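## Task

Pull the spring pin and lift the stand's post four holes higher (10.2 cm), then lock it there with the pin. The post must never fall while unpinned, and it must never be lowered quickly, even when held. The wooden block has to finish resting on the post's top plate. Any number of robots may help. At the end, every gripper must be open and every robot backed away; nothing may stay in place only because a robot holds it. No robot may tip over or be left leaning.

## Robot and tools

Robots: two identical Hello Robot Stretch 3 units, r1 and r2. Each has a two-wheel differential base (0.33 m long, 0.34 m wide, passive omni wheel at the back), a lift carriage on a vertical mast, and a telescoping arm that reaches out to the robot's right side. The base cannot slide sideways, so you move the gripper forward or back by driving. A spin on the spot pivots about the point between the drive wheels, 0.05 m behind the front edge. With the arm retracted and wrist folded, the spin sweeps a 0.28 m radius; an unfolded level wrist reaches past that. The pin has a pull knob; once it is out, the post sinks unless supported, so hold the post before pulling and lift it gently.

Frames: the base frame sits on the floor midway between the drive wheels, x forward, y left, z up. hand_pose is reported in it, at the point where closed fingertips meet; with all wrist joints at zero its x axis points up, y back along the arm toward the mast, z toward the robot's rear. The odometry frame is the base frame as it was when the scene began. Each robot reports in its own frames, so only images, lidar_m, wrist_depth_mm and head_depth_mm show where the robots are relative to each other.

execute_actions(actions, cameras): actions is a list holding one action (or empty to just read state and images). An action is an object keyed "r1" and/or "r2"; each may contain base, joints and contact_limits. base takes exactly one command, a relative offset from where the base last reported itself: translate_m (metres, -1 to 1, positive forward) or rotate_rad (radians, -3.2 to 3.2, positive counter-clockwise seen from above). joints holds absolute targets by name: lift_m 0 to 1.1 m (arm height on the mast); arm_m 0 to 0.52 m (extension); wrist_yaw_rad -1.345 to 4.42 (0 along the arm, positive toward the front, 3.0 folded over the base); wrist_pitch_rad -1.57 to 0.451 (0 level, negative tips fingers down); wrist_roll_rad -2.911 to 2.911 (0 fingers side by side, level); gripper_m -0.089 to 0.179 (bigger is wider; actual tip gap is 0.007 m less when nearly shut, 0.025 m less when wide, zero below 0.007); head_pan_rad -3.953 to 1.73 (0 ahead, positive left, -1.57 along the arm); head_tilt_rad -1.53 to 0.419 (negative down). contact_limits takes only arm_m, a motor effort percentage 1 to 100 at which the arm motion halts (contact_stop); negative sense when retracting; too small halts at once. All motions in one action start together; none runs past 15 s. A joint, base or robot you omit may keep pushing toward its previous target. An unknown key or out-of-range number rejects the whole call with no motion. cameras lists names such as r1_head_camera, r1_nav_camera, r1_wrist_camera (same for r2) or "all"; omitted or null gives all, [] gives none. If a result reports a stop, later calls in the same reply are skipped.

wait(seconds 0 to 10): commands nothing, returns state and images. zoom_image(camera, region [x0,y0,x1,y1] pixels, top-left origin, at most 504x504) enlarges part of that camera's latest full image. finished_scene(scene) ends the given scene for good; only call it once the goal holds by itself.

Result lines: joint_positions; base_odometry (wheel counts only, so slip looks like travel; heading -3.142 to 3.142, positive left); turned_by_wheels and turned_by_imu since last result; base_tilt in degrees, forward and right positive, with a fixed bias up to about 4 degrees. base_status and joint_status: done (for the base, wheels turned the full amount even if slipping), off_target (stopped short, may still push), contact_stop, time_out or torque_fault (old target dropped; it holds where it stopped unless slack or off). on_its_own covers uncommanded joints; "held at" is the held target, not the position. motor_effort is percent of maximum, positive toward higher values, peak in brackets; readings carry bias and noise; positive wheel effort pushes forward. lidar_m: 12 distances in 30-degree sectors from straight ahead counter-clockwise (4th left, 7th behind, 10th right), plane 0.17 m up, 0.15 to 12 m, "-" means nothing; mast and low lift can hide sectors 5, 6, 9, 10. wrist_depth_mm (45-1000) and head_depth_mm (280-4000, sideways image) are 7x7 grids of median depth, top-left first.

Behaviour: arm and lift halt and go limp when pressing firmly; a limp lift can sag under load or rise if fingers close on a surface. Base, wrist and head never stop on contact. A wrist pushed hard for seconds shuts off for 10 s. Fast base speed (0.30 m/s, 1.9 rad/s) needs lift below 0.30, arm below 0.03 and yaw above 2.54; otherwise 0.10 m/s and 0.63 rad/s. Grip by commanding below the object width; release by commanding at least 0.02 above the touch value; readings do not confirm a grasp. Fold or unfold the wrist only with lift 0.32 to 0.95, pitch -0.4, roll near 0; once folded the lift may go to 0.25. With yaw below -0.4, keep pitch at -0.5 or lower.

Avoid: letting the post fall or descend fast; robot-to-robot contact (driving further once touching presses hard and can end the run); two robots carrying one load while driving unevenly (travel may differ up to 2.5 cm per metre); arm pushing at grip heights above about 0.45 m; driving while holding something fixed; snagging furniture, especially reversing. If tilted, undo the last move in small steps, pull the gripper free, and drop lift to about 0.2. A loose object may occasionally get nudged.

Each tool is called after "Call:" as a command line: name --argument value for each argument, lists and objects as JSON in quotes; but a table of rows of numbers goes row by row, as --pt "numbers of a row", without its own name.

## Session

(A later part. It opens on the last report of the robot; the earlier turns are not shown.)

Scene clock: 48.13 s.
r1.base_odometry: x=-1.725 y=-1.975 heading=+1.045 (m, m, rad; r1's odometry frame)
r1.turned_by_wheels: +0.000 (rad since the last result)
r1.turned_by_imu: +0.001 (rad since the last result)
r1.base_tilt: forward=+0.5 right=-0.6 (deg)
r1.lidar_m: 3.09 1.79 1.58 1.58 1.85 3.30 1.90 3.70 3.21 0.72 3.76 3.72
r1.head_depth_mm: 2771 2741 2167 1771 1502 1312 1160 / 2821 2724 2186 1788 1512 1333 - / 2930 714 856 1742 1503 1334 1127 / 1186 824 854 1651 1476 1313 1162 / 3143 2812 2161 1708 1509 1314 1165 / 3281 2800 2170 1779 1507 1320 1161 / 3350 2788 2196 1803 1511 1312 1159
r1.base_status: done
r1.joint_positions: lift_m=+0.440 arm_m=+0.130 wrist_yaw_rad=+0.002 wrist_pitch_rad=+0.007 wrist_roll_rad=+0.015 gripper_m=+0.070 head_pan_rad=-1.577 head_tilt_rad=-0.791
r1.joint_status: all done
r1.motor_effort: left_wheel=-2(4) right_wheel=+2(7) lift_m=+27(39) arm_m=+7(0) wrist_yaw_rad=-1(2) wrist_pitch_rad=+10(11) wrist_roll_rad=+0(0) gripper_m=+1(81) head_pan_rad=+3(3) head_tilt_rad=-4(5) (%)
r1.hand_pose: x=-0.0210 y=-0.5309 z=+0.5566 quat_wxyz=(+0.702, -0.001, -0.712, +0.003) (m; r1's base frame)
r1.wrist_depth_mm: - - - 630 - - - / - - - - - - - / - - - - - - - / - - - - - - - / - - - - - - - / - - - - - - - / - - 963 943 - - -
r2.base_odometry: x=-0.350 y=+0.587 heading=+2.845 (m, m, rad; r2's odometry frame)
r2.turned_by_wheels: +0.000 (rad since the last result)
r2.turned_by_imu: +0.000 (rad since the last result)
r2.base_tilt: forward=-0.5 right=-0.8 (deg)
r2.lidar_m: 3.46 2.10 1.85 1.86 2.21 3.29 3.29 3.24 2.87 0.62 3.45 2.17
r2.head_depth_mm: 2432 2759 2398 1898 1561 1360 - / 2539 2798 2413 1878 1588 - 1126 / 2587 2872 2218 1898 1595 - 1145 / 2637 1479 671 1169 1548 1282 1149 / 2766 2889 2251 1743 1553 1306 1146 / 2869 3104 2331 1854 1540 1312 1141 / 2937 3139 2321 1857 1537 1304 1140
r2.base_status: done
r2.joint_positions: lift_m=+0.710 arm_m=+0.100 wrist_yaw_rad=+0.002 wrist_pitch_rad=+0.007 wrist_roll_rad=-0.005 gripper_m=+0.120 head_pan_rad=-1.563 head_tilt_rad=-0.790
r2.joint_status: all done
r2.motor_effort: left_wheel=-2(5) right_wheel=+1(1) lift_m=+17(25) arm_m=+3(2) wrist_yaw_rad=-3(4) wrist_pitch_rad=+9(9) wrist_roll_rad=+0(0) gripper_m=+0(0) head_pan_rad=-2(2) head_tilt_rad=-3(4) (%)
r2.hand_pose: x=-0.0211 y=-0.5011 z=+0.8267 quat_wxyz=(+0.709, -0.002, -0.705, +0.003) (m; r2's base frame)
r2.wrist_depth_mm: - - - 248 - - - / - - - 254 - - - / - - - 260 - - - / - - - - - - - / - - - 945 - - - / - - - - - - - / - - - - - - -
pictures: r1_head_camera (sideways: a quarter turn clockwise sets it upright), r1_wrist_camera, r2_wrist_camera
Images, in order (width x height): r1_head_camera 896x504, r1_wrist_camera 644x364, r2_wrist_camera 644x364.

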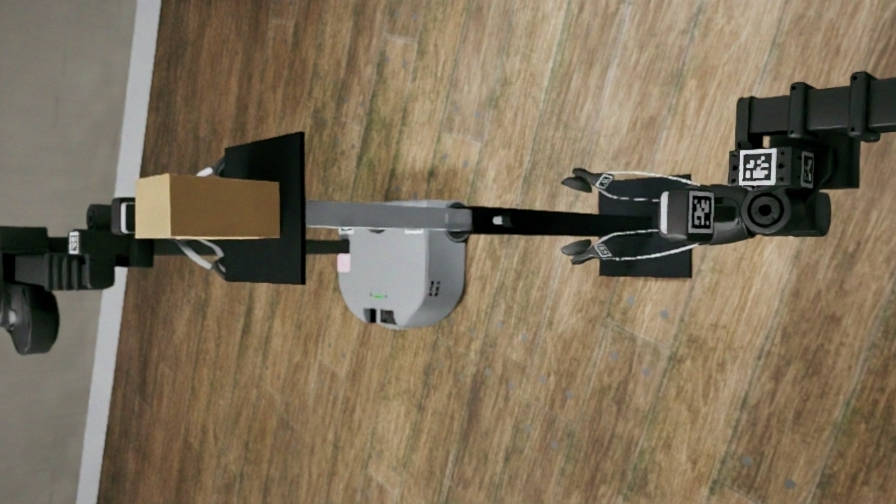

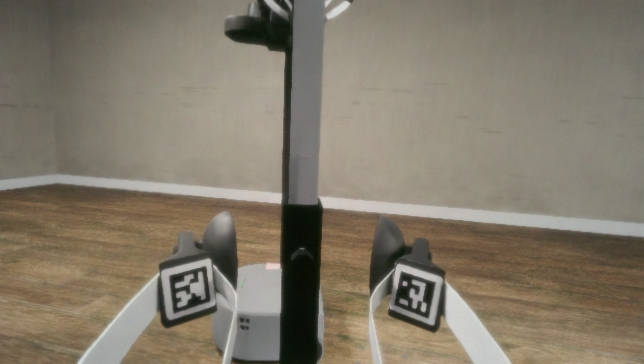

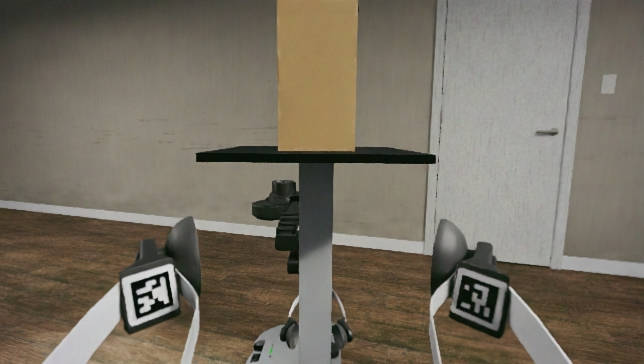

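Call:
execute_actions --actions '[{"r1":{"joints":{"lift_m":0.395,"arm_m":0.22}},"r2":{"joints":{"lift_m":0.66}}}]' --cameras '[]'

Call:
execute_actions --actions '[{"r2":{"joints":{"arm_m":0.23}}}]' --cameras '["r1_head_camera","r1_wrist_camera","r2_wrist_camera","r2_head_camera"]'

Scene clock: 54.13 s.
r1.base_odometry: x=-1.725 y=-1.975 heading=+1.045 (m, m, rad; r1's odometry frame)
r1.turned_by_wheels: +0.000 (rad since the last result)
r1.turned_by_imu: +0.001 (rad since the last result)
r1.base_tilt: forward=+0.4 right=-0.7 (deg)
r1.lidar_m: 3.09 1.78 1.58 1.58 1.85 3.29 1.90 3.68 3.21 0.72 3.78 3.71
r1.head_depth_mm: 2781 2752 2191 1790 1504 1307 1159 / 2833 2753 2176 1796 1514 1339 1181 / 2954 714 856 1754 1514 - 1163 / 1266 829 854 1664 1483 1312 1166 / 2918 2831 2180 1702 1506 1323 1165 / 3240 2817 2172 1779 1512 1317 1158 / 3309 2769 2159 1774 1506 1315 1168
r1.base_status: not commanded
r1.joint_positions: lift_m=+0.395 arm_m=+0.220 wrist_yaw_rad=+0.002 wrist_pitch_rad=+0.007 wrist_roll_rad=+0.015 gripper_m=+0.070 head_pan_rad=-1.577 head_tilt_rad=-0.791
r1.joint_status: all done
r1.motor_effort: left_wheel=-2(2) right_wheel=+2(2) lift_m=+27(27) arm_m=+7(5) wrist_yaw_rad=-1(1) wrist_pitch_rad=+10(10) wrist_roll_rad=+0(0) gripper_m=-1(0) head_pan_rad=+3(3) head_tilt_rad=-5(4) (%)
r1.hand_pose: x=-0.0210 y=-0.6209 z=+0.5117 quat_wxyz=(+0.702, -0.002, -0.712, +0.003) (m; r1's base frame)
r1.wrist_depth_mm: - - - 951 - - - / - - - - - - - / - - - - - - - / - - - 263 - - - / - - - 266 - - - / - - 973 273 - - - / 938 983 823 855 994 - -
r2.base_odometry: x=-0.350 y=+0.587 heading=+2.845 (m, m, rad; r2's odometry frame)
r2.turned_by_wheels: +0.000 (rad since the last result)
r2.turned_by_imu: +0.001 (rad since the last result)
r2.base_tilt: forward=-0.5 right=-0.8 (deg)
r2.lidar_m: 3.43 2.10 1.85 1.86 2.21 3.28 3.30 3.24 2.86 0.62 3.44 2.17
r2.head_depth_mm: 2428 2767 2391 1884 1556 1324 1177 / 2515 2775 2390 1889 1558 - - / 2589 2918 2208 1872 1546 - 1129 / 2620 2826 670 1075 1562 1286 1142 / 2787 3023 2250 1762 1534 1313 1145 / 2855 3085 2366 1865 1544 1309 1135 / 2941 3143 2350 1841 1525 1305 1141
r2.base_status: not commanded
r2.joint_positions: lift_m=+0.660 arm_m=+0.100 wrist_yaw_rad=+0.002 wrist_pitch_rad=+0.008 wrist_roll_rad=-0.005 gripper_m=+0.120 head_pan_rad=-1.563 head_tilt_rad=-0.790
r2.joint_status: all done
r2.motor_effort: left_wheel=-2(2) right_wheel=+1(1) lift_m=+17(16) arm_m=+3(3) wrist_yaw_rad=-2(2) wrist_pitch_rad=+9(9) wrist_roll_rad=+0(0) gripper_m=+0(0) head_pan_rad=-2(3) head_tilt_rad=-3(4) (%)
r2.hand_pose: x=-0.0211 y=-0.5011 z=+0.7769 quat_wxyz=(+0.709, -0.002, -0.705, +0.003) (m; r2's base frame)
r2.wrist_depth_mm: - - - 249 - - - / - - - 250 - - - / - - - - - - - / - - - - - - - / - - - 869 - - - / - - - - - - - / - - - - - - -
pictures: none
No camera images: the call's "cameras" was empty. Leave "cameras" out to get every camera's image.

Scene clock: 56.33 s.
r1.base_odometry: x=-1.725 y=-1.975 heading=+1.045 (m, m, rad; r1's odometry frame)
r1.turned_by_wheels: +0.000 (rad since the last result)
r1.turned_by_imu: +0.000 (rad since the last result)
r1.base_tilt: forward=+0.4 right=-0.6 (deg)
r1.lidar_m: 3.08 1.79 1.58 1.58 1.85 3.31 1.90 3.68 3.22 0.72 3.76 3.72
r1.head_depth_mm: 2775 2736 2185 1777 1506 1313 1171 / 2818 2767 2187 1763 1500 1334 1184 / 3002 717 848 1743 1511 - 1161 / 1268 829 849 1662 1474 1309 1162 / 2972 2707 2162 1706 1505 1315 1171 / 3233 2752 2175 1804 1530 1319 1158 / 3337 2801 2189 1789 1508 1318 1158
r1.base_status: not commanded
r1.joint_positions: lift_m=+0.395 arm_m=+0.220 wrist_yaw_rad=+0.002 wrist_pitch_rad=+0.007 wrist_roll_rad=+0.015 gripper_m=+0.070 head_pan_rad=-1.577 head_tilt_rad=-0.791
r1.joint_status: not commanded
r1.motor_effort: left_wheel=-2(2) right_wheel=+2(2) lift_m=+27(27) arm_m=+6(7) wrist_yaw_rad=+0(1) wrist_pitch_rad=+10(10) wrist_roll_rad=-1(0) gripper_m=+0(0) head_pan_rad=+3(3) head_tilt_rad=-5(5) (%)
r1.hand_pose: x=-0.0210 y=-0.6209 z=+0.5117 quat_wxyz=(+0.702, -0.002, -0.712, +0.003) (m; r1's base frame)
r1.wrist_depth_mm: - - - 965 - - - / - - - - - - - / - - - - - - - / - - - 264 - - - / - - - 266 - - - / - - 956 273 - - - / 956 942 831 851 - - -
r2.base_odometry: x=-0.350 y=+0.587 heading=+2.845 (m, m, rad; r2's odometry frame)
r2.turned_by_wheels: +0.000 (rad since the last result)
r2.turned_by_imu: +0.000 (rad since the last result)
r2.base_tilt: forward=-0.5 right=-0.9 (deg)
r2.lidar_m: 3.45 2.10 1.86 1.86 2.21 3.28 3.29 3.23 2.87 0.62 3.42 2.17
r2.head_depth_mm: 2439 2748 2418 1879 1567 1333 1155 / 2532 2827 2399 1880 1598 - - / 2625 2882 2199 1869 - 1320 1142 / 2609 2864 669 1139 1504 1282 1146 / 2771 3033 2232 1767 1543 1308 1142 / 2882 3080 2349 1850 1540 1303 1141 / 2974 3135 2337 1856 1528 1304 1136
r2.base_status: not commanded
r2.joint_positions: lift_m=+0.660 arm_m=+0.230 wrist_yaw_rad=+0.001 wrist_pitch_rad=+0.008 wrist_roll_rad=-0.005 gripper_m=+0.120 head_pan_rad=-1.563 head_tilt_rad=-0.790
r2.joint_status: all done
r2.motor_effort: left_wheel=-1(1) right_wheel=+1(1) lift_m=+17(17) arm_m=+3(3) wrist_yaw_rad=-3(2) wrist_pitch_rad=+9(9) wrist_roll_rad=+0(0) gripper_m=+0(0) head_pan_rad=-2(3) head_tilt_rad=-4(5) (%)
r2.hand_pose: x=-0.0211 y=-0.6311 z=+0.7769 quat_wxyz=(+0.709, -0.002, -0.705, +0.003) (m; r2's base frame)
r2.wrist_depth_mm: - 100 100 99 98 97 - / - - 191 152 185 - - / - - - 156 - - - / - - - 160 - - - / - - - 163 - - - / - - - 166 - - - / - - - 171 - - -
pictures: r1_head_camera (sideways: a quarter turn clockwise sets it upright), r1_wrist_camera, r2_head_camera (sideways: a quarter turn clockwise sets it upright), r2_wrist_camera
Images, in order (width x height): r1_head_camera 896x504, r1_wrist_camera 644x364, r2_head_camera 896x504, r2_wrist_camera 644x364.

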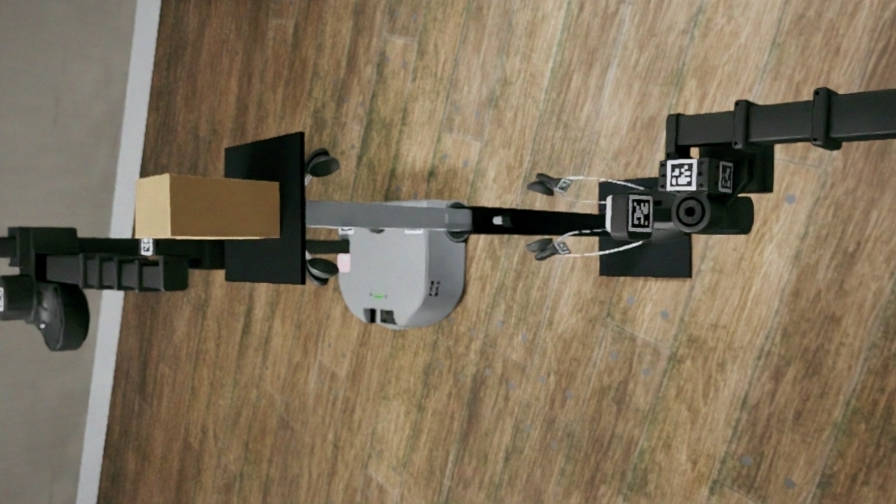

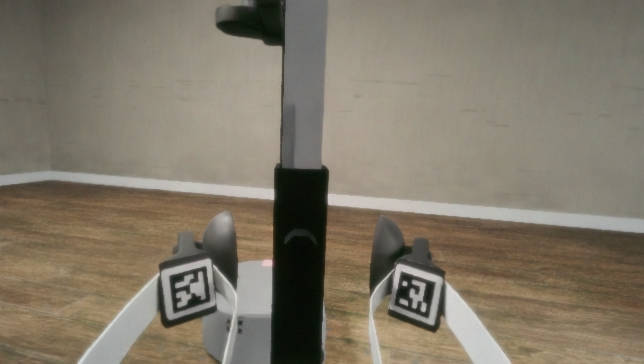

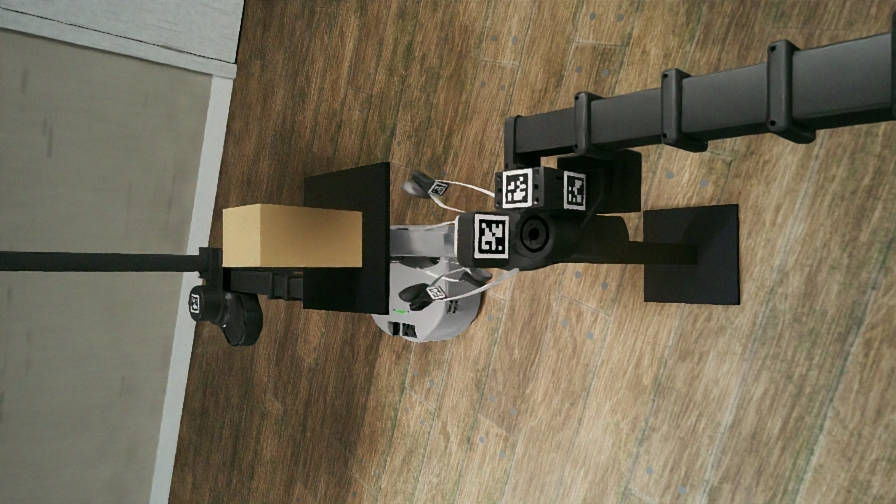

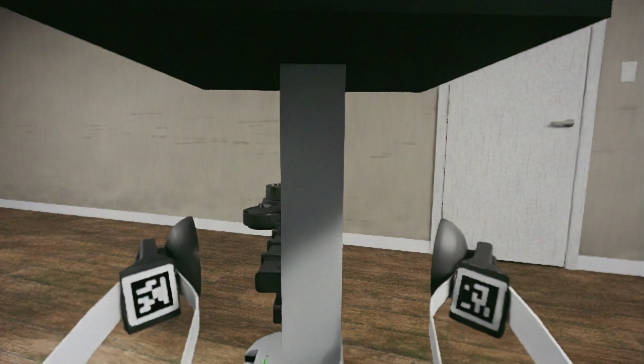

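Call:
execute_actions --actions '[{"r1":{"base":{"translate_m":0.004},"joints":{"lift_m":0.385,"arm_m":0.26}},"r2":{"joints":{"arm_m":0.235,"gripper_m":-0.02}}}]' --cameras '["r1_head_camera","r1_wrist_camera","r2_wrist_camera"]'

Call:
zoom_image --camera "r1_head_camera" --region '[280,140,640,300]'

Scene clock: 61.50 s.
r1.base_odometry: x=-1.723 y=-1.972 heading=+1.044 (m, m, rad; r1's odometry frame)
r1.turned_by_wheels: +0.000 (rad since the last result)
r1.turned_by_imu: +0.001 (rad since the last result)
r1.base_tilt: forward=+0.3 right=-0.7 (deg)
r1.lidar_m: 3.10 1.79 1.58 1.58 1.85 3.32 1.90 3.66 3.21 0.72 3.75 3.69
r1.head_depth_mm: 2765 2762 2159 1772 1515 1303 1162 / 2862 2742 2094 1772 1507 1302 1162 / 2945 713 838 1714 1503 1273 1166 / 1269 951 881 1647 1491 1297 1159 / 2966 2803 2150 1738 1503 1314 1165 / 3183 2768 2166 1776 1517 1312 1158 / 3354 2757 2175 1785 1508 1319 1162
r1.base_status: done
r1.joint_positions: lift_m=+0.385 arm_m=+0.260 wrist_yaw_rad=+0.002 wrist_pitch_rad=+0.007 wrist_roll_rad=+0.015 gripper_m=+0.070 head_pan_rad=-1.577 head_tilt_rad=-0.791
r1.joint_status: all done
r1.motor_effort: left_wheel=-2(3) right_wheel=+1(7) lift_m=+26(27) arm_m=+7(8) wrist_yaw_rad=-2(0) wrist_pitch_rad=+10(10) wrist_roll_rad=+0(0) gripper_m=+1(0) head_pan_rad=+3(3) head_tilt_rad=-4(3) (%)
r1.hand_pose: x=-0.0210 y=-0.6609 z=+0.5017 quat_wxyz=(+0.702, -0.002, -0.712, +0.003) (m; r1's base frame)
r1.wrist_depth_mm: - - - 215 - - - / - - - 979 - - - / - - - 979 - - - / - - - 220 - - - / - - - 222 - - - / - - 942 229 - - - / 953 960 806 234 - - -
r2.base_odometry: x=-0.350 y=+0.587 heading=+2.845 (m, m, rad; r2's odometry frame)
r2.turned_by_wheels: +0.000 (rad since the last result)
r2.turned_by_imu: +0.001 (rad since the last result)
r2.base_tilt: forward=-0.4 right=-0.9 (deg)
r2.lidar_m: 3.44 2.09 1.85 1.86 2.20 3.29 3.31 3.23 2.86 0.62 3.42 2.17
r2.head_depth_mm: 2431 2734 2408 1888 1563 1331 1157 / 2518 2830 2359 1873 1604 - - / 2601 2854 2220 1911 - 1314 1148 / 2603 1550 669 1188 1502 1277 1145 / 2787 3009 2197 1755 1539 1308 1146 / 2826 3076 2343 1851 1532 1306 1140 / 2936 3150 2336 1858 1529 1305 1136
r2.base_status: not commanded
r2.joint_positions: lift_m=+0.660 arm_m=+0.235 wrist_yaw_rad=+0.005 wrist_pitch_rad=+0.008 wrist_roll_rad=-0.005 gripper_m=-0.019 head_pan_rad=-1.563 head_tilt_rad=-0.790
r2.joint_status: all done
r2.motor_effort: left_wheel=-1(1) right_wheel=-1(1) lift_m=+17(17) arm_m=+0(2) wrist_yaw_rad=-6(7) wrist_pitch_rad=+8(9) wrist_roll_rad=+0(0) gripper_m=-19(95) head_pan_rad=-3(3) head_tilt_rad=-5(3) (%)
r2.hand_pose: x=-0.0201 y=-0.6364 z=+0.7769 quat_wxyz=(+0.709, -0.001, -0.705, +0.004) (m; r2's base frame)
r2.wrist_depth_mm: - 100 99 99 98 97 - / - - 191 147 185 - - / - - - 150 - - - / - - - 153 - - - / - - - 157 - - - / - - - 159 - - - / - - - 165 - - -
pictures: r1_head_camera (sideways: a quarter turn clockwise sets it upright), r1_wrist_camera, r2_wrist_camera
Images, in order (width x height): r1_head_camera 896x504, r1_wrist_camera 644x364, r2_wrist_camera 644x364.

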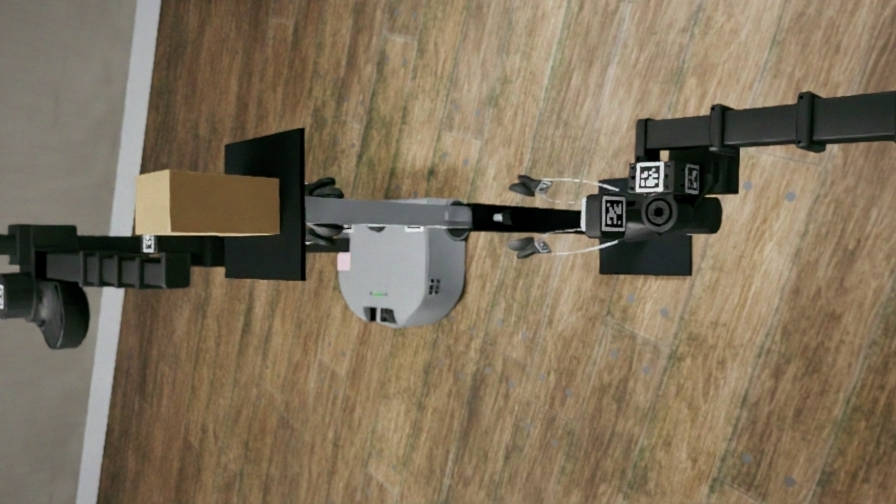

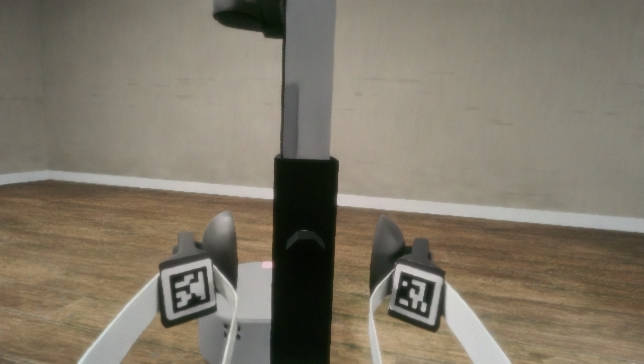

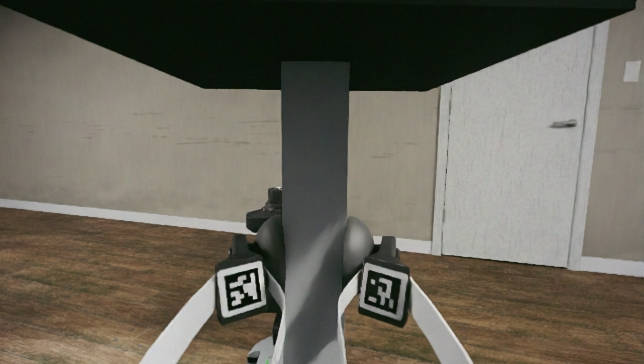

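Region (280, 140, 640, 300) of r1_head_camera's 896x504 image, scaled by 1.400, with more detail than that image has.

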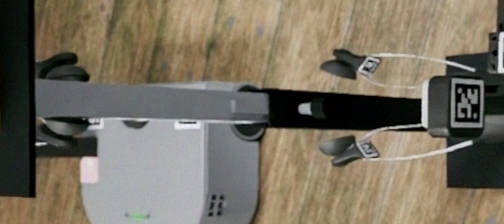

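Call:
execute_actions --actions '[{"r1":{"joints":{"arm_m":0.272,"gripper_m":-0.01}},"r2":{"joints":{"gripper_m":-0.045,"lift_m":0.665}}}]' --cameras '["r1_head_camera","r1_wrist_camera","r2_wrist_camera"]'

Call:
zoom_image --camera "r1_head_camera" --region '[400,140,640,300]'

Scene clock: 66.20 s.
r1.base_odometry: x=-1.723 y=-1.972 heading=+1.044 (m, m, rad; r1's odometry frame)
r1.turned_by_wheels: +0.000 (rad since the last result)
r1.turned_by_imu: +0.001 (rad since the last result)
r1.base_tilt: forward=+0.5 right=-0.6 (deg)
r1.lidar_m: 3.11 1.80 1.58 1.58 1.85 3.31 1.90 3.69 3.22 0.72 3.77 3.71
r1.head_depth_mm: 2778 2744 2179 1781 1516 1306 1169 / 2861 2783 2099 1772 1505 1327 1160 / 2894 716 835 1734 1503 1265 1158 / 1277 948 877 1644 1509 1315 1160 / 3001 2775 2192 1743 1507 1323 1163 / 3212 2775 2197 1799 1514 1320 1165 / 3352 2808 2143 1784 1521 1319 1161
r1.base_status: not commanded
r1.joint_positions: lift_m=+0.385 arm_m=+0.272 wrist_yaw_rad=+0.001 wrist_pitch_rad=+0.008 wrist_roll_rad=+0.015 gripper_m=-0.010 head_pan_rad=-1.577 head_tilt_rad=-0.791
r1.joint_status: all done
r1.motor_effort: left_wheel=-2(2) right_wheel=+2(2) lift_m=+27(27) arm_m=+7(7) wrist_yaw_rad=+0(2) wrist_pitch_rad=+9(10) wrist_roll_rad=+0(0) gripper_m=-10(84) head_pan_rad=+3(3) head_tilt_rad=-5(4) (%)
r1.hand_pose: x=-0.0213 y=-0.6730 z=+0.5020 quat_wxyz=(+0.702, -0.002, -0.712, +0.003) (m; r1's base frame)
r1.wrist_depth_mm: - - - 203 - - - / - - - 977 - - - / - - - 213 - - - / - - - 207 - - - / - - - 211 - - - / - - - 216 - - - / 920 950 773 221 994 - -
r2.base_odometry: x=-0.350 y=+0.587 heading=+2.845 (m, m, rad; r2's odometry frame)
r2.turned_by_wheels: +0.000 (rad since the last result)
r2.turned_by_imu: +0.000 (rad since the last result)
r2.base_tilt: forward=-0.6 right=-0.8 (deg)
r2.lidar_m: 3.43 2.10 1.85 1.86 2.21 3.28 3.29 3.26 2.87 0.62 3.42 2.17
r2.head_depth_mm: 2453 2702 2409 1885 1564 1319 1151 / 2512 2820 2377 1895 1605 - - / 2614 2863 2216 1913 - 1321 1146 / 2608 1550 668 1177 1502 1280 1146 / 2736 3011 2176 1747 1538 1315 1143 / 2868 3115 2339 1851 1535 1311 1142 / 2964 3125 2348 1836 1537 1298 1138
r2.base_status: not commanded
r2.joint_positions: lift_m=+0.665 arm_m=+0.235 wrist_yaw_rad=+0.005 wrist_pitch_rad=-0.006 wrist_roll_rad=-0.005 gripper_m=-0.041 head_pan_rad=-1.563 head_tilt_rad=-0.790
r2.joint_status: gripper_m off_target (ended at -0.041, target -0.045); the others done
r2.motor_effort: left_wheel=+0(1) right_wheel=-1(1) lift_m=+28(30) arm_m=-2(2) wrist_yaw_rad=-6(7) wrist_pitch_rad=+14(15) wrist_roll_rad=+0(0) gripper_m=-26(100) head_pan_rad=-2(1) head_tilt_rad=-5(5) (%)
r2.hand_pose: x=-0.0201 y=-0.6362 z=+0.7776 quat_wxyz=(+0.709, +0.004, -0.705, -0.001) (m; r2's base frame)
r2.wrist_depth_mm: - 97 96 95 94 94 103 / - - 194 145 188 - - / - - - 149 - - - / - - - 153 - - - / - - - 156 - - - / - - - 160 - - - / - - - 166 - - -
pictures: r1_head_camera (sideways: a quarter turn clockwise sets it upright), r1_wrist_camera, r2_wrist_camera
Images, in order (width x height): r1_head_camera 896x504, r1_wrist_camera 644x364, r2_wrist_camera 644x364.

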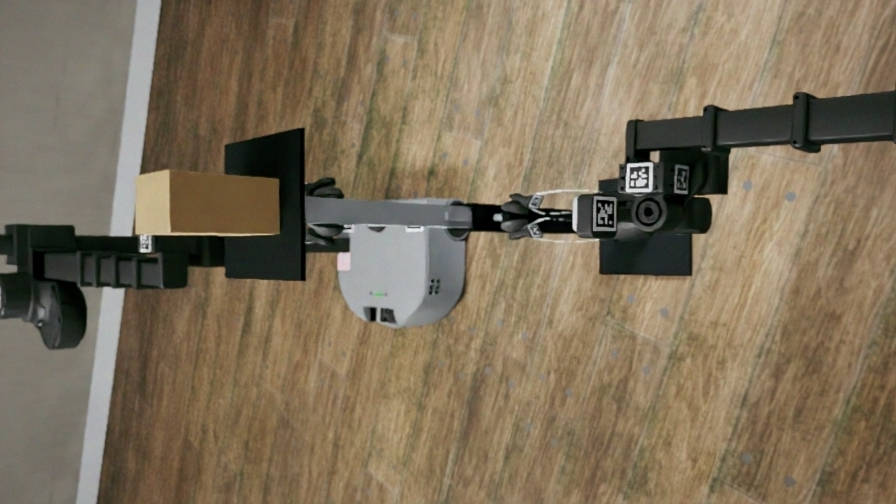

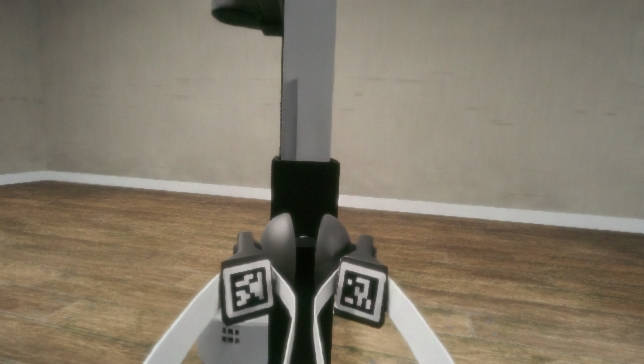

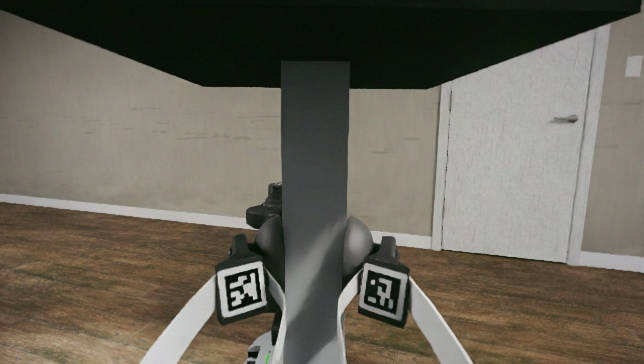

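Region (400, 140, 640, 300) of r1_head_camera's 896x504 image, scaled by 2.100, with more detail than that image has.

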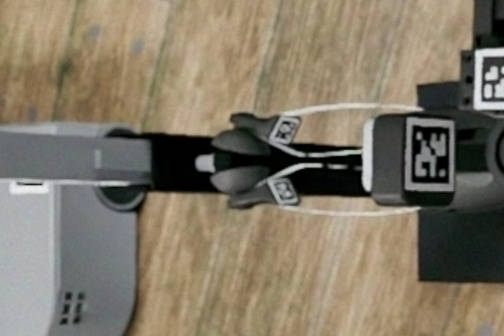

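Gripped. Pull.

Call:
execute_actions --actions '[{"r1":{"joints":{"gripper_m":-0.03}},"r2":{"joints":{"gripper_m":-0.035,"lift_m":0.67}}}]' --cameras '[]'

Call:
execute_actions --actions '[{"r1":{"joints":{"arm_m":0.252}}}]' --cameras '["r1_head_camera","r1_wrist_camera","r2_wrist_camera"]'

Call:
zoom_image --camera "r1_head_camera" --region '[400,140,640,300]'

Scene clock: 69.93 s.
r1.base_odometry: x=-1.723 y=-1.972 heading=+1.044 (m, m, rad; r1's odometry frame)
r1.turned_by_wheels: +0.000 (rad since the last result)
r1.turned_by_imu: +0.001 (rad since the last result)
r1.base_tilt: forward=+0.7 right=-0.6 (deg)
r1.lidar_m: 3.09 1.79 1.58 1.58 1.85 3.32 1.90 3.71 3.22 0.72 3.76 3.70
r1.head_depth_mm: 2775 2777 2167 1788 1506 1313 1155 / 2869 2788 2109 1770 1509 1325 1173 / 2894 716 836 1744 1508 1263 1163 / 1260 949 872 1662 1512 1320 1165 / 2963 2781 2168 1724 1510 1318 1161 / 3216 2798 2174 1774 1511 1314 1157 / 3298 2810 2196 1787 1522 1310 1164
r1.base_status: not commanded
r1.joint_positions: lift_m=+0.385 arm_m=+0.272 wrist_yaw_rad=+0.000 wrist_pitch_rad=+0.009 wrist_roll_rad=+0.015 gripper_m=-0.029 head_pan_rad=-1.577 head_tilt_rad=-0.791
r1.joint_status: all done
r1.motor_effort: left_wheel=-2(2) right_wheel=+2(2) lift_m=+27(27) arm_m=+7(7) wrist_yaw_rad=-1(0) wrist_pitch_rad=+9(9) wrist_roll_rad=+0(0) gripper_m=-14(87) head_pan_rad=+3(3) head_tilt_rad=-5(5) (%)
r1.hand_pose: x=-0.0214 y=-0.6730 z=+0.5022 quat_wxyz=(+0.702, -0.003, -0.712, +0.003) (m; r1's base frame)
r1.wrist_depth_mm: - - - 205 - - - / - - - 992 - - - / - - - 212 - - - / - - - 208 - - - / - - - 211 - - - / - - - 216 - - - / 957 961 776 221 999 - -
r2.base_odometry: x=-0.350 y=+0.587 heading=+2.845 (m, m, rad; r2's odometry frame)
r2.turned_by_wheels: +0.000 (rad since the last result)
r2.turned_by_imu: +0.000 (rad since the last result)
r2.base_tilt: forward=-0.4 right=-0.8 (deg)
r2.lidar_m: 3.44 2.10 1.85 1.86 2.21 3.29 3.29 3.25 2.86 0.62 3.45 2.18
r2.head_depth_mm: 2424 2732 2387 1893 1558 1328 1149 / 2532 2828 2403 1890 1587 - - / 2615 2873 2225 1935 - 1323 1149 / 2570 1544 668 1179 1503 1285 1144 / 2786 2997 2193 1761 1537 1307 1144 / 2897 3113 2353 1851 1528 1308 1141 / 2967 3189 2309 1840 1525 1302 1136
r2.base_status: not commanded
r2.joint_positions: lift_m=+0.669 arm_m=+0.235 wrist_yaw_rad=+0.005 wrist_pitch_rad=-0.023 wrist_roll_rad=-0.005 gripper_m=-0.034 head_pan_rad=-1.563 head_tilt_rad=-0.790
r2.joint_status: all done
r2.motor_effort: left_wheel=+0(0) right_wheel=-1(1) lift_m=+30(32) arm_m=-2(2) wrist_yaw_rad=-7(8) wrist_pitch_rad=+20(21) wrist_roll_rad=+0(0) gripper_m=-24(56) head_pan_rad=-2(3) head_tilt_rad=-4(4) (%)
r2.hand_pose: x=-0.0201 y=-0.6357 z=+0.7781 quat_wxyz=(+0.709, +0.010, -0.705, -0.007) (m; r2's base frame)
r2.wrist_depth_mm: - 93 92 92 91 90 89 / - - 200 144 191 - - / - - - 148 - - - / - - - 153 - - - / - - - 155 - - - / - - - 161 - - - / - - - 166 - - -
pictures: none
No camera images: the call's "cameras" was empty. Leave "cameras" out to get every camera's image.

Scene clock: 71.00 s.
r1.base_odometry: x=-1.723 y=-1.972 heading=+1.044 (m, m, rad; r1's odometry frame)
r1.turned_by_wheels: +0.000 (rad since the last result)
r1.turned_by_imu: +0.000 (rad since the last result)
r1.base_tilt: forward=+0.5 right=-0.5 (deg)
r1.lidar_m: 3.08 1.79 1.58 1.58 1.85 3.30 1.90 3.70 3.22 0.72 3.75 3.71
r1.head_depth_mm: 2762 2782 2153 1772 1511 1306 1160 / 2859 2746 2113 1776 1512 1323 1160 / 2932 714 835 1739 1504 - 1152 / 1256 948 877 1651 1515 1320 1154 / 3040 2780 2173 1744 1510 1311 1165 / 3231 2779 2173 1782 1524 1318 1161 / 3268 2764 2166 1775 1517 1311 1162
r1.base_status: not commanded
r1.joint_positions: lift_m=+0.385 arm_m=+0.252 wrist_yaw_rad=+0.002 wrist_pitch_rad=+0.009 wrist_roll_rad=+0.015 gripper_m=-0.030 head_pan_rad=-1.577 head_tilt_rad=-0.791
r1.joint_status: all done
r1.motor_effort: left_wheel=-2(4) right_wheel=+2(3) lift_m=+26(26) arm_m=-7(13) wrist_yaw_rad=-1(2) wrist_pitch_rad=+9(9) wrist_roll_rad=+0(0) gripper_m=-10(16) head_pan_rad=+3(3) head_tilt_rad=-4(4) (%)
r1.hand_pose: x=-0.0209 y=-0.6538 z=+0.5023 quat_wxyz=(+0.702, -0.002, -0.712, +0.004) (m; r1's base frame)
r1.wrist_depth_mm: - - - 869 - - - / - - - 980 - - - / - - - - - - - / - - - 228 - - - / - - - - - - - / - - - - - - - / 951 964 799 243 - - -
r2.base_odometry: x=-0.350 y=+0.587 heading=+2.845 (m, m, rad; r2's odometry frame)
r2.turned_by_wheels: +0.000 (rad since the last result)
r2.turned_by_imu: +0.000 (rad since the last result)
r2.base_tilt: forward=-0.5 right=-0.9 (deg)
r2.lidar_m: 3.41 2.09 1.85 1.86 2.21 3.27 3.29 3.25 2.86 0.62 3.41 2.17
r2.head_depth_mm: 2442 2728 2380 1898 1557 1324 1154 / 2517 2836 2386 1898 1579 - - / 2608 2861 2222 1944 - 1317 1148 / 2553 1563 668 1191 1500 1287 1149 / 2767 3022 2195 1756 1547 1310 1142 / 2872 3126 2344 1849 1533 1311 1135 / 2942 3136 2346 1855 1531 1304 1135
r2.base_status: not commanded
r2.joint_positions: lift_m=+0.669 arm_m=+0.235 wrist_yaw_rad=+0.005 wrist_pitch_rad=-0.023 wrist_roll_rad=-0.005 gripper_m=-0.028 head_pan_rad=-1.563 head_tilt_rad=-0.790
r2.joint_status: not commanded
r2.on_its_own: gripper_m is held at -0.029, not at your -0.035, by its stall guard, which is still easing
r2.motor_effort: left_wheel=+0(0) right_wheel=-1(1) lift_m=+29(29) arm_m=-2(2) wrist_yaw_rad=-7(7) wrist_pitch_rad=+21(21) wrist_roll_rad=+0(0) gripper_m=-22(24) head_pan_rad=-3(2) head_tilt_rad=-5(4) (%)
r2.hand_pose: x=-0.0201 y=-0.6357 z=+0.7781 quat_wxyz=(+0.709, +0.010, -0.705, -0.007) (m; r2's base frame)
r2.wrist_depth_mm: - 93 93 92 91 90 89 / - - 200 144 191 - - / - - - 147 - - - / - - - 152 - - - / - - - 156 - - - / - - - 160 - - - / - - - 167 - - -
pictures: r1_head_camera (sideways: a quarter turn clockwise sets it upright), r1_wrist_camera, r2_wrist_camera
Images, in order (width x height): r1_head_camera 896x504, r1_wrist_camera 644x364, r2_wrist_camera 644x364.

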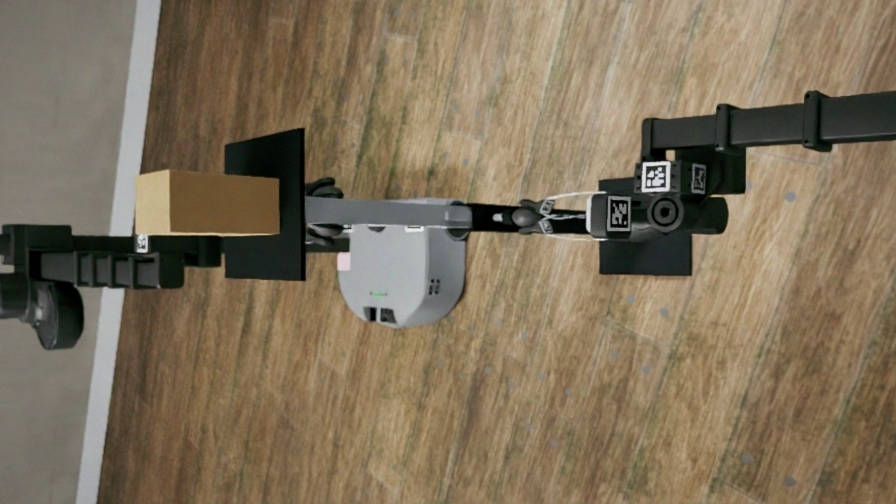

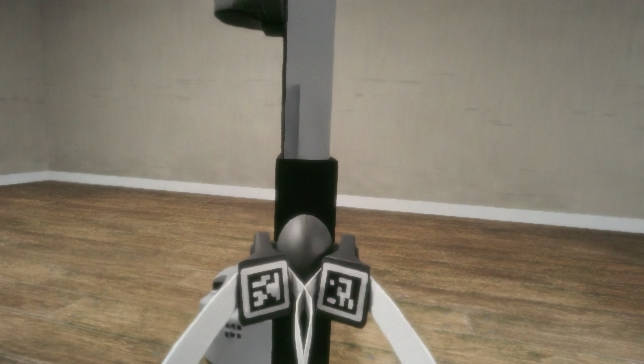

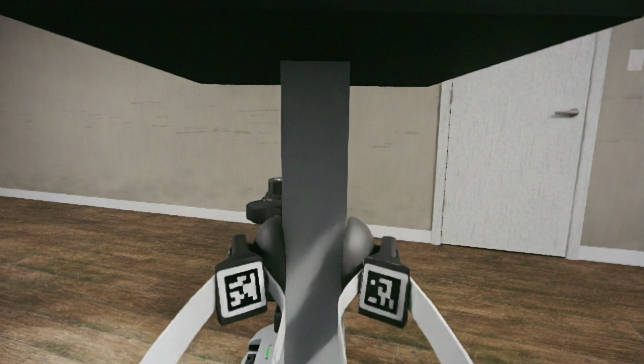

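Region (400, 140, 640, 300) of r1_head_camera's 896x504 image, scaled by 2.100, with more detail than that image has.

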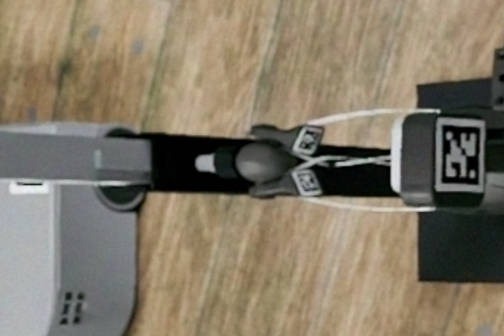

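Call:
execute_actions --actions '[{"r1":{"joints":{"gripper_m":0.05}},"r2":{"joints":{"gripper_m":-0.02,"lift_m":0.666}}}]' --cameras '[]'

Call:
execute_actions --actions '[{"r1":{"joints":{"arm_m":0.288}}}]' --cameras '[]'

Call:
execute_actions --actions '[{"r1":{"joints":{"gripper_m":-0.04}}}]' --cameras '["r1_wrist_camera"]'

Call:
execute_actions --actions '[{"r1":{"joints":{"arm_m":0.266}}}]' --cameras '["r1_head_camera","r1_wrist_camera","r2_wrist_camera"]'

Call:
zoom_image --camera "r1_head_camera" --region '[400,140,640,300]'

Scene clock: 76.73 s.
r1.base_odometry: x=-1.723 y=-1.972 heading=+1.044 (m, m, rad; r1's odometry frame)
r1.turned_by_wheels: +0.000 (rad since the last result)
r1.turned_by_imu: +0.001 (rad since the last result)
r1.base_tilt: forward=+0.4 right=-0.6 (deg)
r1.lidar_m: 3.09 1.78 1.57 1.58 1.85 3.29 1.90 3.71 3.22 0.72 3.79 3.70
r1.head_depth_mm: 2757 2723 2170 1771 1513 1321 1159 / 2849 2779 2103 1779 1520 1326 1167 / 2922 715 837 1731 1521 - 1154 / 1261 943 877 1647 1508 1315 1167 / 3019 2817 2169 1725 1513 1320 1171 / 3268 2816 2168 1798 1518 1315 1158 / 3294 2762 2173 1784 1520 1313 1161
r1.base_status: not commanded
r1.joint_positions: lift_m=+0.385 arm_m=+0.252 wrist_yaw_rad=+0.002 wrist_pitch_rad=+0.009 wrist_roll_rad=+0.015 gripper_m=+0.050 head_pan_rad=-1.577 head_tilt_rad=-0.791
r1.joint_status: all done
r1.motor_effort: left_wheel=-2(2) right_wheel=+1(2) lift_m=+27(26) arm_m=-6(6) wrist_yaw_rad=+0(1) wrist_pitch_rad=+9(9) wrist_roll_rad=-1(0) gripper_m=+1(81) head_pan_rad=+3(3) head_tilt_rad=-4(4) (%)
r1.hand_pose: x=-0.0209 y=-0.6538 z=+0.5023 quat_wxyz=(+0.702, -0.002, -0.712, +0.004) (m; r1's base frame)
r1.wrist_depth_mm: - - - 858 - - - / - - - 979 - - - / - - - - - - - / - - - 227 - - - / - - - 229 - - - / - - - 238 - - - / 935 968 805 242 999 - -
r2.base_odometry: x=-0.350 y=+0.587 heading=+2.845 (m, m, rad; r2's odometry frame)
r2.turned_by_wheels: +0.000 (rad since the last result)
r2.turned_by_imu: +0.000 (rad since the last result)
r2.base_tilt: forward=-0.5 right=-0.9 (deg)
r2.lidar_m: 3.43 2.09 1.86 1.86 2.20 3.29 3.29 3.28 2.86 0.62 3.42 2.17
r2.head_depth_mm: 2439 2739 2411 1886 1558 1331 1151 / 2533 2836 2394 1884 1584 - - / 2594 2888 2197 1903 - 1313 1149 / 2568 1547 669 1423 1495 1281 1148 / 2767 3008 2200 1753 1544 1311 1143 / 2854 3115 2347 1863 1536 1311 1146 / 2949 3154 2330 1843 1537 1309 1139
r2.base_status: not commanded
r2.joint_positions: lift_m=+0.666 arm_m=+0.235 wrist_yaw_rad=+0.005 wrist_pitch_rad=-0.013 wrist_roll_rad=-0.005 gripper_m=-0.019 head_pan_rad=-1.563 head_tilt_rad=-0.790
r2.joint_status: all done
r2.motor_effort: left_wheel=+0(0) right_wheel=-1(2) lift_m=+18(27) arm_m=-2(2) wrist_yaw_rad=-8(7) wrist_pitch_rad=+17(20) wrist_roll_rad=+0(0) gripper_m=-19(19) head_pan_rad=-3(3) head_tilt_rad=-4(4) (%)
r2.hand_pose: x=-0.0201 y=-0.6360 z=+0.7776 quat_wxyz=(+0.709, +0.007, -0.705, -0.003) (m; r2's base frame)
r2.wrist_depth_mm: - 96 95 94 93 92 102 / - - 196 145 190 - - / - - - 149 - - - / - - - 152 - - - / - - - 157 - - - / - - - 160 - - - / - - - 166 - - -
pictures: none
No camera images: the call's "cameras" was empty. Leave "cameras" out to get every camera's image.

Scene clock: 78.03 s.
r1.base_odometry: x=-1.723 y=-1.972 heading=+1.044 (m, m, rad; r1's odometry frame)
r1.turned_by_wheels: +0.000 (rad since the last result)
r1.turned_by_imu: +0.000 (rad since the last result)
r1.base_tilt: forward=+0.4 right=-0.6 (deg)
r1.lidar_m: 3.09 1.79 1.58 1.58 1.85 3.29 1.90 3.71 3.21 0.72 3.77 3.71
r1.head_depth_mm: 2798 2762 2170 1766 1513 1311 1161 / 2870 2754 2108 1790 1510 1316 1162 / 2948 717 833 1734 1537 1268 1164 / 1271 953 878 1659 1517 1309 1163 / 2969 2774 2162 1729 1501 1314 1168 / 3237 2763 2211 1781 1531 1313 1165 / 3327 2788 2145 1795 1505 1320 1158
r1.base_status: not commanded
r1.joint_positions: lift_m=+0.385 arm_m=+0.288 wrist_yaw_rad=+0.002 wrist_pitch_rad=+0.009 wrist_roll_rad=+0.015 gripper_m=+0.050 head_pan_rad=-1.577 head_tilt_rad=-0.791
r1.joint_status: all done
r1.motor_effort: left_wheel=-2(2) right_wheel=+1(2) lift_m=+27(27) arm_m=+7(11) wrist_yaw_rad=-1(1) wrist_pitch_rad=+9(9) wrist_roll_rad=+0(0) gripper_m=+1(0) head_pan_rad=+3(3) head_tilt_rad=-5(5) (%)
r1.hand_pose: x=-0.0209 y=-0.6890 z=+0.5023 quat_wxyz=(+0.702, -0.002, -0.712, +0.004) (m; r1's base frame)
r1.wrist_depth_mm: - - - 188 - - - / - - - 192 - - - / - - - 196 - - - / - - - 192 - - - / - - - 193 - - - / - - - 198 - - - / 947 994 748 201 995 - -
r2.base_odometry: x=-0.350 y=+0.587 heading=+2.845 (m, m, rad; r2's odometry frame)
r2.turned_by_wheels: +0.000 (rad since the last result)
r2.turned_by_imu: +0.000 (rad since the last result)
r2.base_tilt: forward=-0.5 right=-0.8 (deg)
r2.lidar_m: 3.42 2.10 1.85 1.86 2.20 3.29 3.30 3.25 2.86 0.62 3.42 2.18
r2.head_depth_mm: 2421 2703 2403 1890 1554 1318 1154 / 2525 2838 2422 1875 1595 - - / 2610 2911 2204 1919 - 1314 1143 / 2581 1544 671 1162 1506 1277 1147 / 2763 3053 2203 1755 1545 1310 1140 / 2854 3087 2340 1859 1537 1308 1141 / 2969 3141 2318 1841 1528 1301 1140
r2.base_status: not commanded
r2.joint_positions: lift_m=+0.666 arm_m=+0.235 wrist_yaw_rad=+0.005 wrist_pitch_rad=-0.013 wrist_roll_rad=-0.005 gripper_m=-0.019 head_pan_rad=-1.563 head_tilt_rad=-0.790
r2.joint_status: not commanded
r2.motor_effort: left_wheel=+0(0) right_wheel=-1(2) lift_m=+18(18) arm_m=-2(2) wrist_yaw_rad=-8(7) wrist_pitch_rad=+16(16) wrist_roll_rad=+0(0) gripper_m=-19(19) head_pan_rad=-2(2) head_tilt_rad=-4(5) (%)
r2.hand_pose: x=-0.0201 y=-0.6360 z=+0.7776 quat_wxyz=(+0.709, +0.007, -0.705, -0.003) (m; r2's base frame)
r2.wrist_depth_mm: - 96 95 94 93 92 102 / - - 196 145 190 - - / - - - 148 - - - / - - - 153 - - - / - - - 155 - - - / - - - 160 - - - / - - - 166 - - -
pictures: none
No camera images: the call's "cameras" was empty. Leave "cameras" out to get every camera's image.

Scene clock: 79.43 s.
r1.base_odometry: x=-1.723 y=-1.972 heading=+1.044 (m, m, rad; r1's odometry frame)
r1.turned_by_wheels: +0.000 (rad since the last result)
r1.turned_by_imu: +0.000 (rad since the last result)
r1.base_tilt: forward=+0.4 right=-0.5 (deg)
r1.lidar_m: 3.08 1.79 1.58 1.58 1.85 3.31 1.90 3.70 3.22 0.72 3.75 3.70
r1.head_depth_mm: 2797 2733 2181 1774 1496 1318 1153 / 2858 2752 2113 1767 1516 1311 1159 / 2980 714 834 1732 1543 1255 1168 / 1265 949 874 1645 1507 1316 1158 / 2979 2753 2207 1735 1519 1313 1167 / 3202 2771 2185 1767 1516 1313 1166 / 3286 2791 2196 1783 1521 1316 1162
r1.base_status: not commanded
r1.joint_positions: lift_m=+0.385 arm_m=+0.288 wrist_yaw_rad=+0.002 wrist_pitch_rad=+0.013 wrist_roll_rad=+0.015 gripper_m=-0.039 head_pan_rad=-1.577 head_tilt_rad=-0.791
r1.joint_status: all done
r1.motor_effort: left_wheel=-2(2) right_wheel=+2(2) lift_m=+28(27) arm_m=+1(6) wrist_yaw_rad=-2(1) wrist_pitch_rad=+7(9) wrist_roll_rad=+0(0) gripper_m=-21(97) head_pan_rad=+3(3) head_tilt_rad=-5(5) (%)
r1.hand_pose: x=-0.0210 y=-0.6894 z=+0.5034 quat_wxyz=(+0.702, -0.004, -0.712, +0.005) (m; r1's base frame)
r1.wrist_depth_mm: - - - 187 - - - / - - - 190 - - - / - - - 195 - - - / - - - 190 - - - / - - - 193 - - - / - - - 159 - - - / 976 948 748 203 - - -
r2.base_odometry: x=-0.350 y=+0.587 heading=+2.845 (m, m, rad; r2's odometry frame)
r2.turned_by_wheels: +0.000 (rad since the last result)
r2.turned_by_imu: +0.000 (rad since the last result)
r2.base_tilt: forward=-0.5 right=-0.8 (deg)
r2.lidar_m: 3.45 2.09 1.86 1.86 2.20 3.28 3.30 3.26 2.87 0.62 3.44 2.17
r2.head_depth_mm: 2414 2742 2427 1878 1548 1328 1157 / 2507 2811 2384 1867 1602 - - / 2602 2869 2210 1905 - 1323 1145 / 2565 1543 668 1141 1496 1280 1149 / 2766 2994 2187 1742 1535 1314 1145 / 2877 3112 2330 1861 1536 1309 1139 / 2950 3168 2334 1849 1534 1305 1141
r2.base_status: not commanded
r2.joint_positions: lift_m=+0.666 arm_m=+0.235 wrist_yaw_rad=+0.005 wrist_pitch_rad=-0.013 wrist_roll_rad=-0.005 gripper_m=-0.019 head_pan_rad=-1.563 head_tilt_rad=-0.790
r2.joint_status: not commanded
r2.motor_effort: left_wheel=+0(0) right_wheel=-2(2) lift_m=+18(18) arm_m=-2(2) wrist_yaw_rad=-7(7) wrist_pitch_rad=+16(17) wrist_roll_rad=+0(0) gripper_m=-19(19) head_pan_rad=-2(2) head_tilt_rad=-4(5) (%)
r2.hand_pose: x=-0.0201 y=-0.6360 z=+0.7776 quat_wxyz=(+0.709, +0.007, -0.705, -0.003) (m; r2's base frame)
r2.wrist_depth_mm: - 96 95 95 93 92 102 / - - 196 145 188 - - / - - - 148 - - - / - - - 153 - - - / - - - 156 - - - / - - - 160 - - - / - - - 166 - - -
pictures: r1_wrist_camera
Images, in order (width x height): r1_wrist_camera 644x364.

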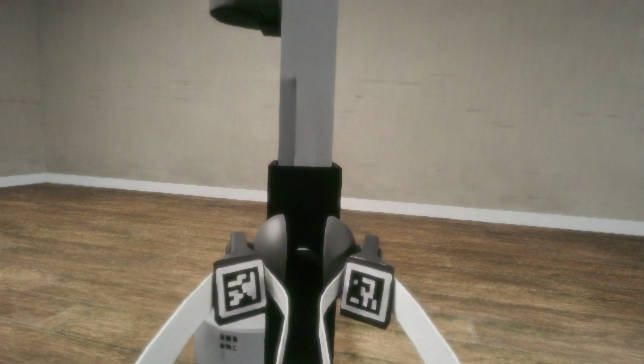

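Scene clock: 80.50 s.
r1.base_odometry: x=-1.723 y=-1.972 heading=+1.044 (m, m, rad; r1's odometry frame)
r1.turned_by_wheels: +0.000 (rad since the last result)
r1.turned_by_imu: +0.000 (rad since the last result)
r1.base_tilt: forward=+0.3 right=-0.5 (deg)
r1.lidar_m: 3.08 1.79 1.58 1.58 1.85 3.32 1.90 3.70 3.21 0.72 3.77 3.72
r1.head_depth_mm: 2799 2797 2179 1783 1514 1315 1166 / 2867 2749 2100 1783 1513 1316 1163 / 2924 717 833 1732 1524 1271 1162 / 1272 949 875 1658 1525 1305 1151 / 2994 2721 2182 1732 1512 1316 1165 / 3209 2759 2186 1784 1512 1315 1162 / 3320 2800 2171 1783 1528 1312 1164
r1.base_status: not commanded
r1.joint_positions: lift_m=+0.385 arm_m=+0.267 wrist_yaw_rad=+0.001 wrist_pitch_rad=+0.017 wrist_roll_rad=+0.015 gripper_m=-0.036 head_pan_rad=-1.577 head_tilt_rad=-0.791
r1.joint_status: all done
r1.motor_effort: left_wheel=-2(2) right_wheel=+1(2) lift_m=+27(27) arm_m=-8(13) wrist_yaw_rad=-1(0) wrist_pitch_rad=+5(7) wrist_roll_rad=+0(0) gripper_m=-17(22) head_pan_rad=+3(3) head_tilt_rad=-5(5) (%)
r1.hand_pose: x=-0.0212 y=-0.6681 z=+0.5042 quat_wxyz=(+0.702, -0.005, -0.712, +0.006) (m; r1's base frame)
r1.wrist_depth_mm: - - - 211 - - - / - - - - - - - / - - - 218 - - - / - - - 214 - - - / - - - 215 - - - / - - - - - - - / 962 977 776 227 - - -
r2.base_odometry: x=-0.350 y=+0.587 heading=+2.845 (m, m, rad; r2's odometry frame)
r2.turned_by_wheels: +0.000 (rad since the last result)
r2.turned_by_imu: +0.000 (rad since the last result)
r2.base_tilt: forward=-0.5 right=-0.9 (deg)
r2.lidar_m: 3.45 2.10 1.86 1.86 2.20 3.29 3.29 3.25 2.86 0.62 3.42 2.18
r2.head_depth_mm: 2458 2749 2368 1904 1554 1324 1158 / 2518 2832 2389 1898 1590 - - / 2605 2895 2211 1908 - 1322 1147 / 2572 1553 669 1181 1499 1281 1147 / 2775 3039 2209 1757 1528 1309 1146 / 2849 3092 2351 1847 1535 1309 1142 / 2948 3159 2336 1839 1528 1304 1137
r2.base_status: not commanded
r2.joint_positions: lift_m=+0.666 arm_m=+0.235 wrist_yaw_rad=+0.005 wrist_pitch_rad=-0.013 wrist_roll_rad=-0.005 gripper_m=-0.019 head_pan_rad=-1.563 head_tilt_rad=-0.790
r2.joint_status: not commanded
r2.motor_effort: left_wheel=+0(0) right_wheel=-2(1) lift_m=+18(18) arm_m=-2(2) wrist_yaw_rad=-7(7) wrist_pitch_rad=+16(16) wrist_roll_rad=+0(0) gripper_m=-19(18) head_pan_rad=-3(3) head_tilt_rad=-5(5) (%)
r2.hand_pose: x=-0.0201 y=-0.6360 z=+0.7776 quat_wxyz=(+0.709, +0.007, -0.705, -0.003) (m; r2's base frame)
r2.wrist_depth_mm: - 96 95 94 94 92 102 / - - 194 144 189 - - / - - - 149 - - - / - - - 153 - - - / - - - 156 - - - / - - - 160 - - - / - - - 166 - - -
pictures: r1_head_camera (sideways: a quarter turn clockwise sets it upright), r1_wrist_camera, r2_wrist_camera
Images, in order (width x height): r1_head_camera 896x504, r1_wrist_camera 644x364, r2_wrist_camera 644x364.

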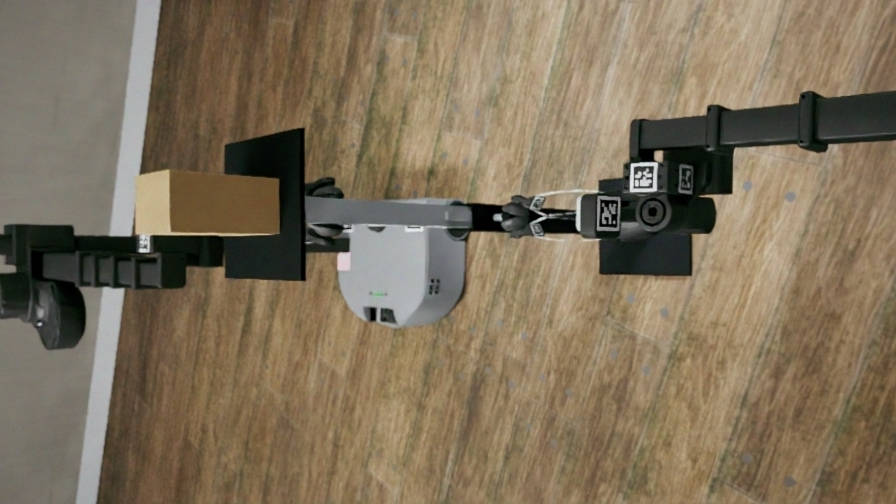

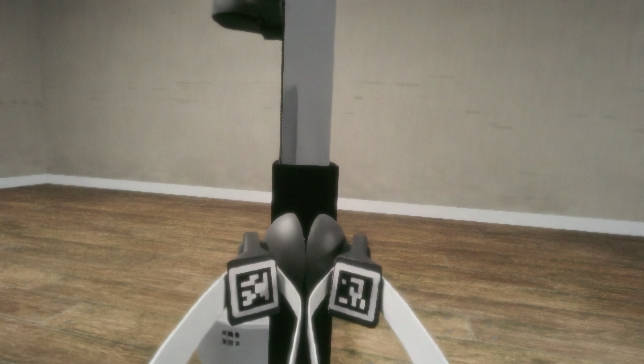

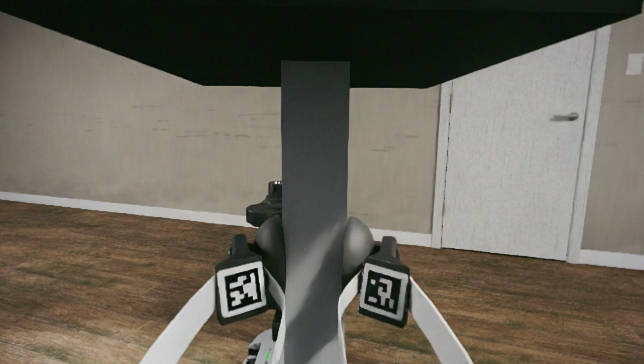

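Region (400, 140, 640, 300) of r1_head_camera's 896x504 image, scaled by 2.100, with more detail than that image has.

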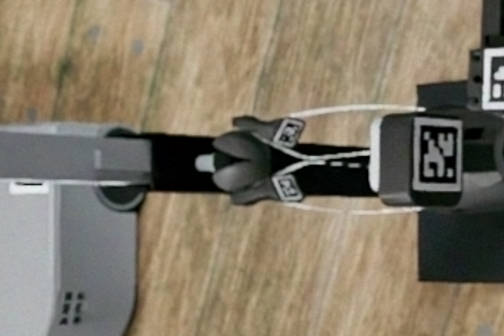

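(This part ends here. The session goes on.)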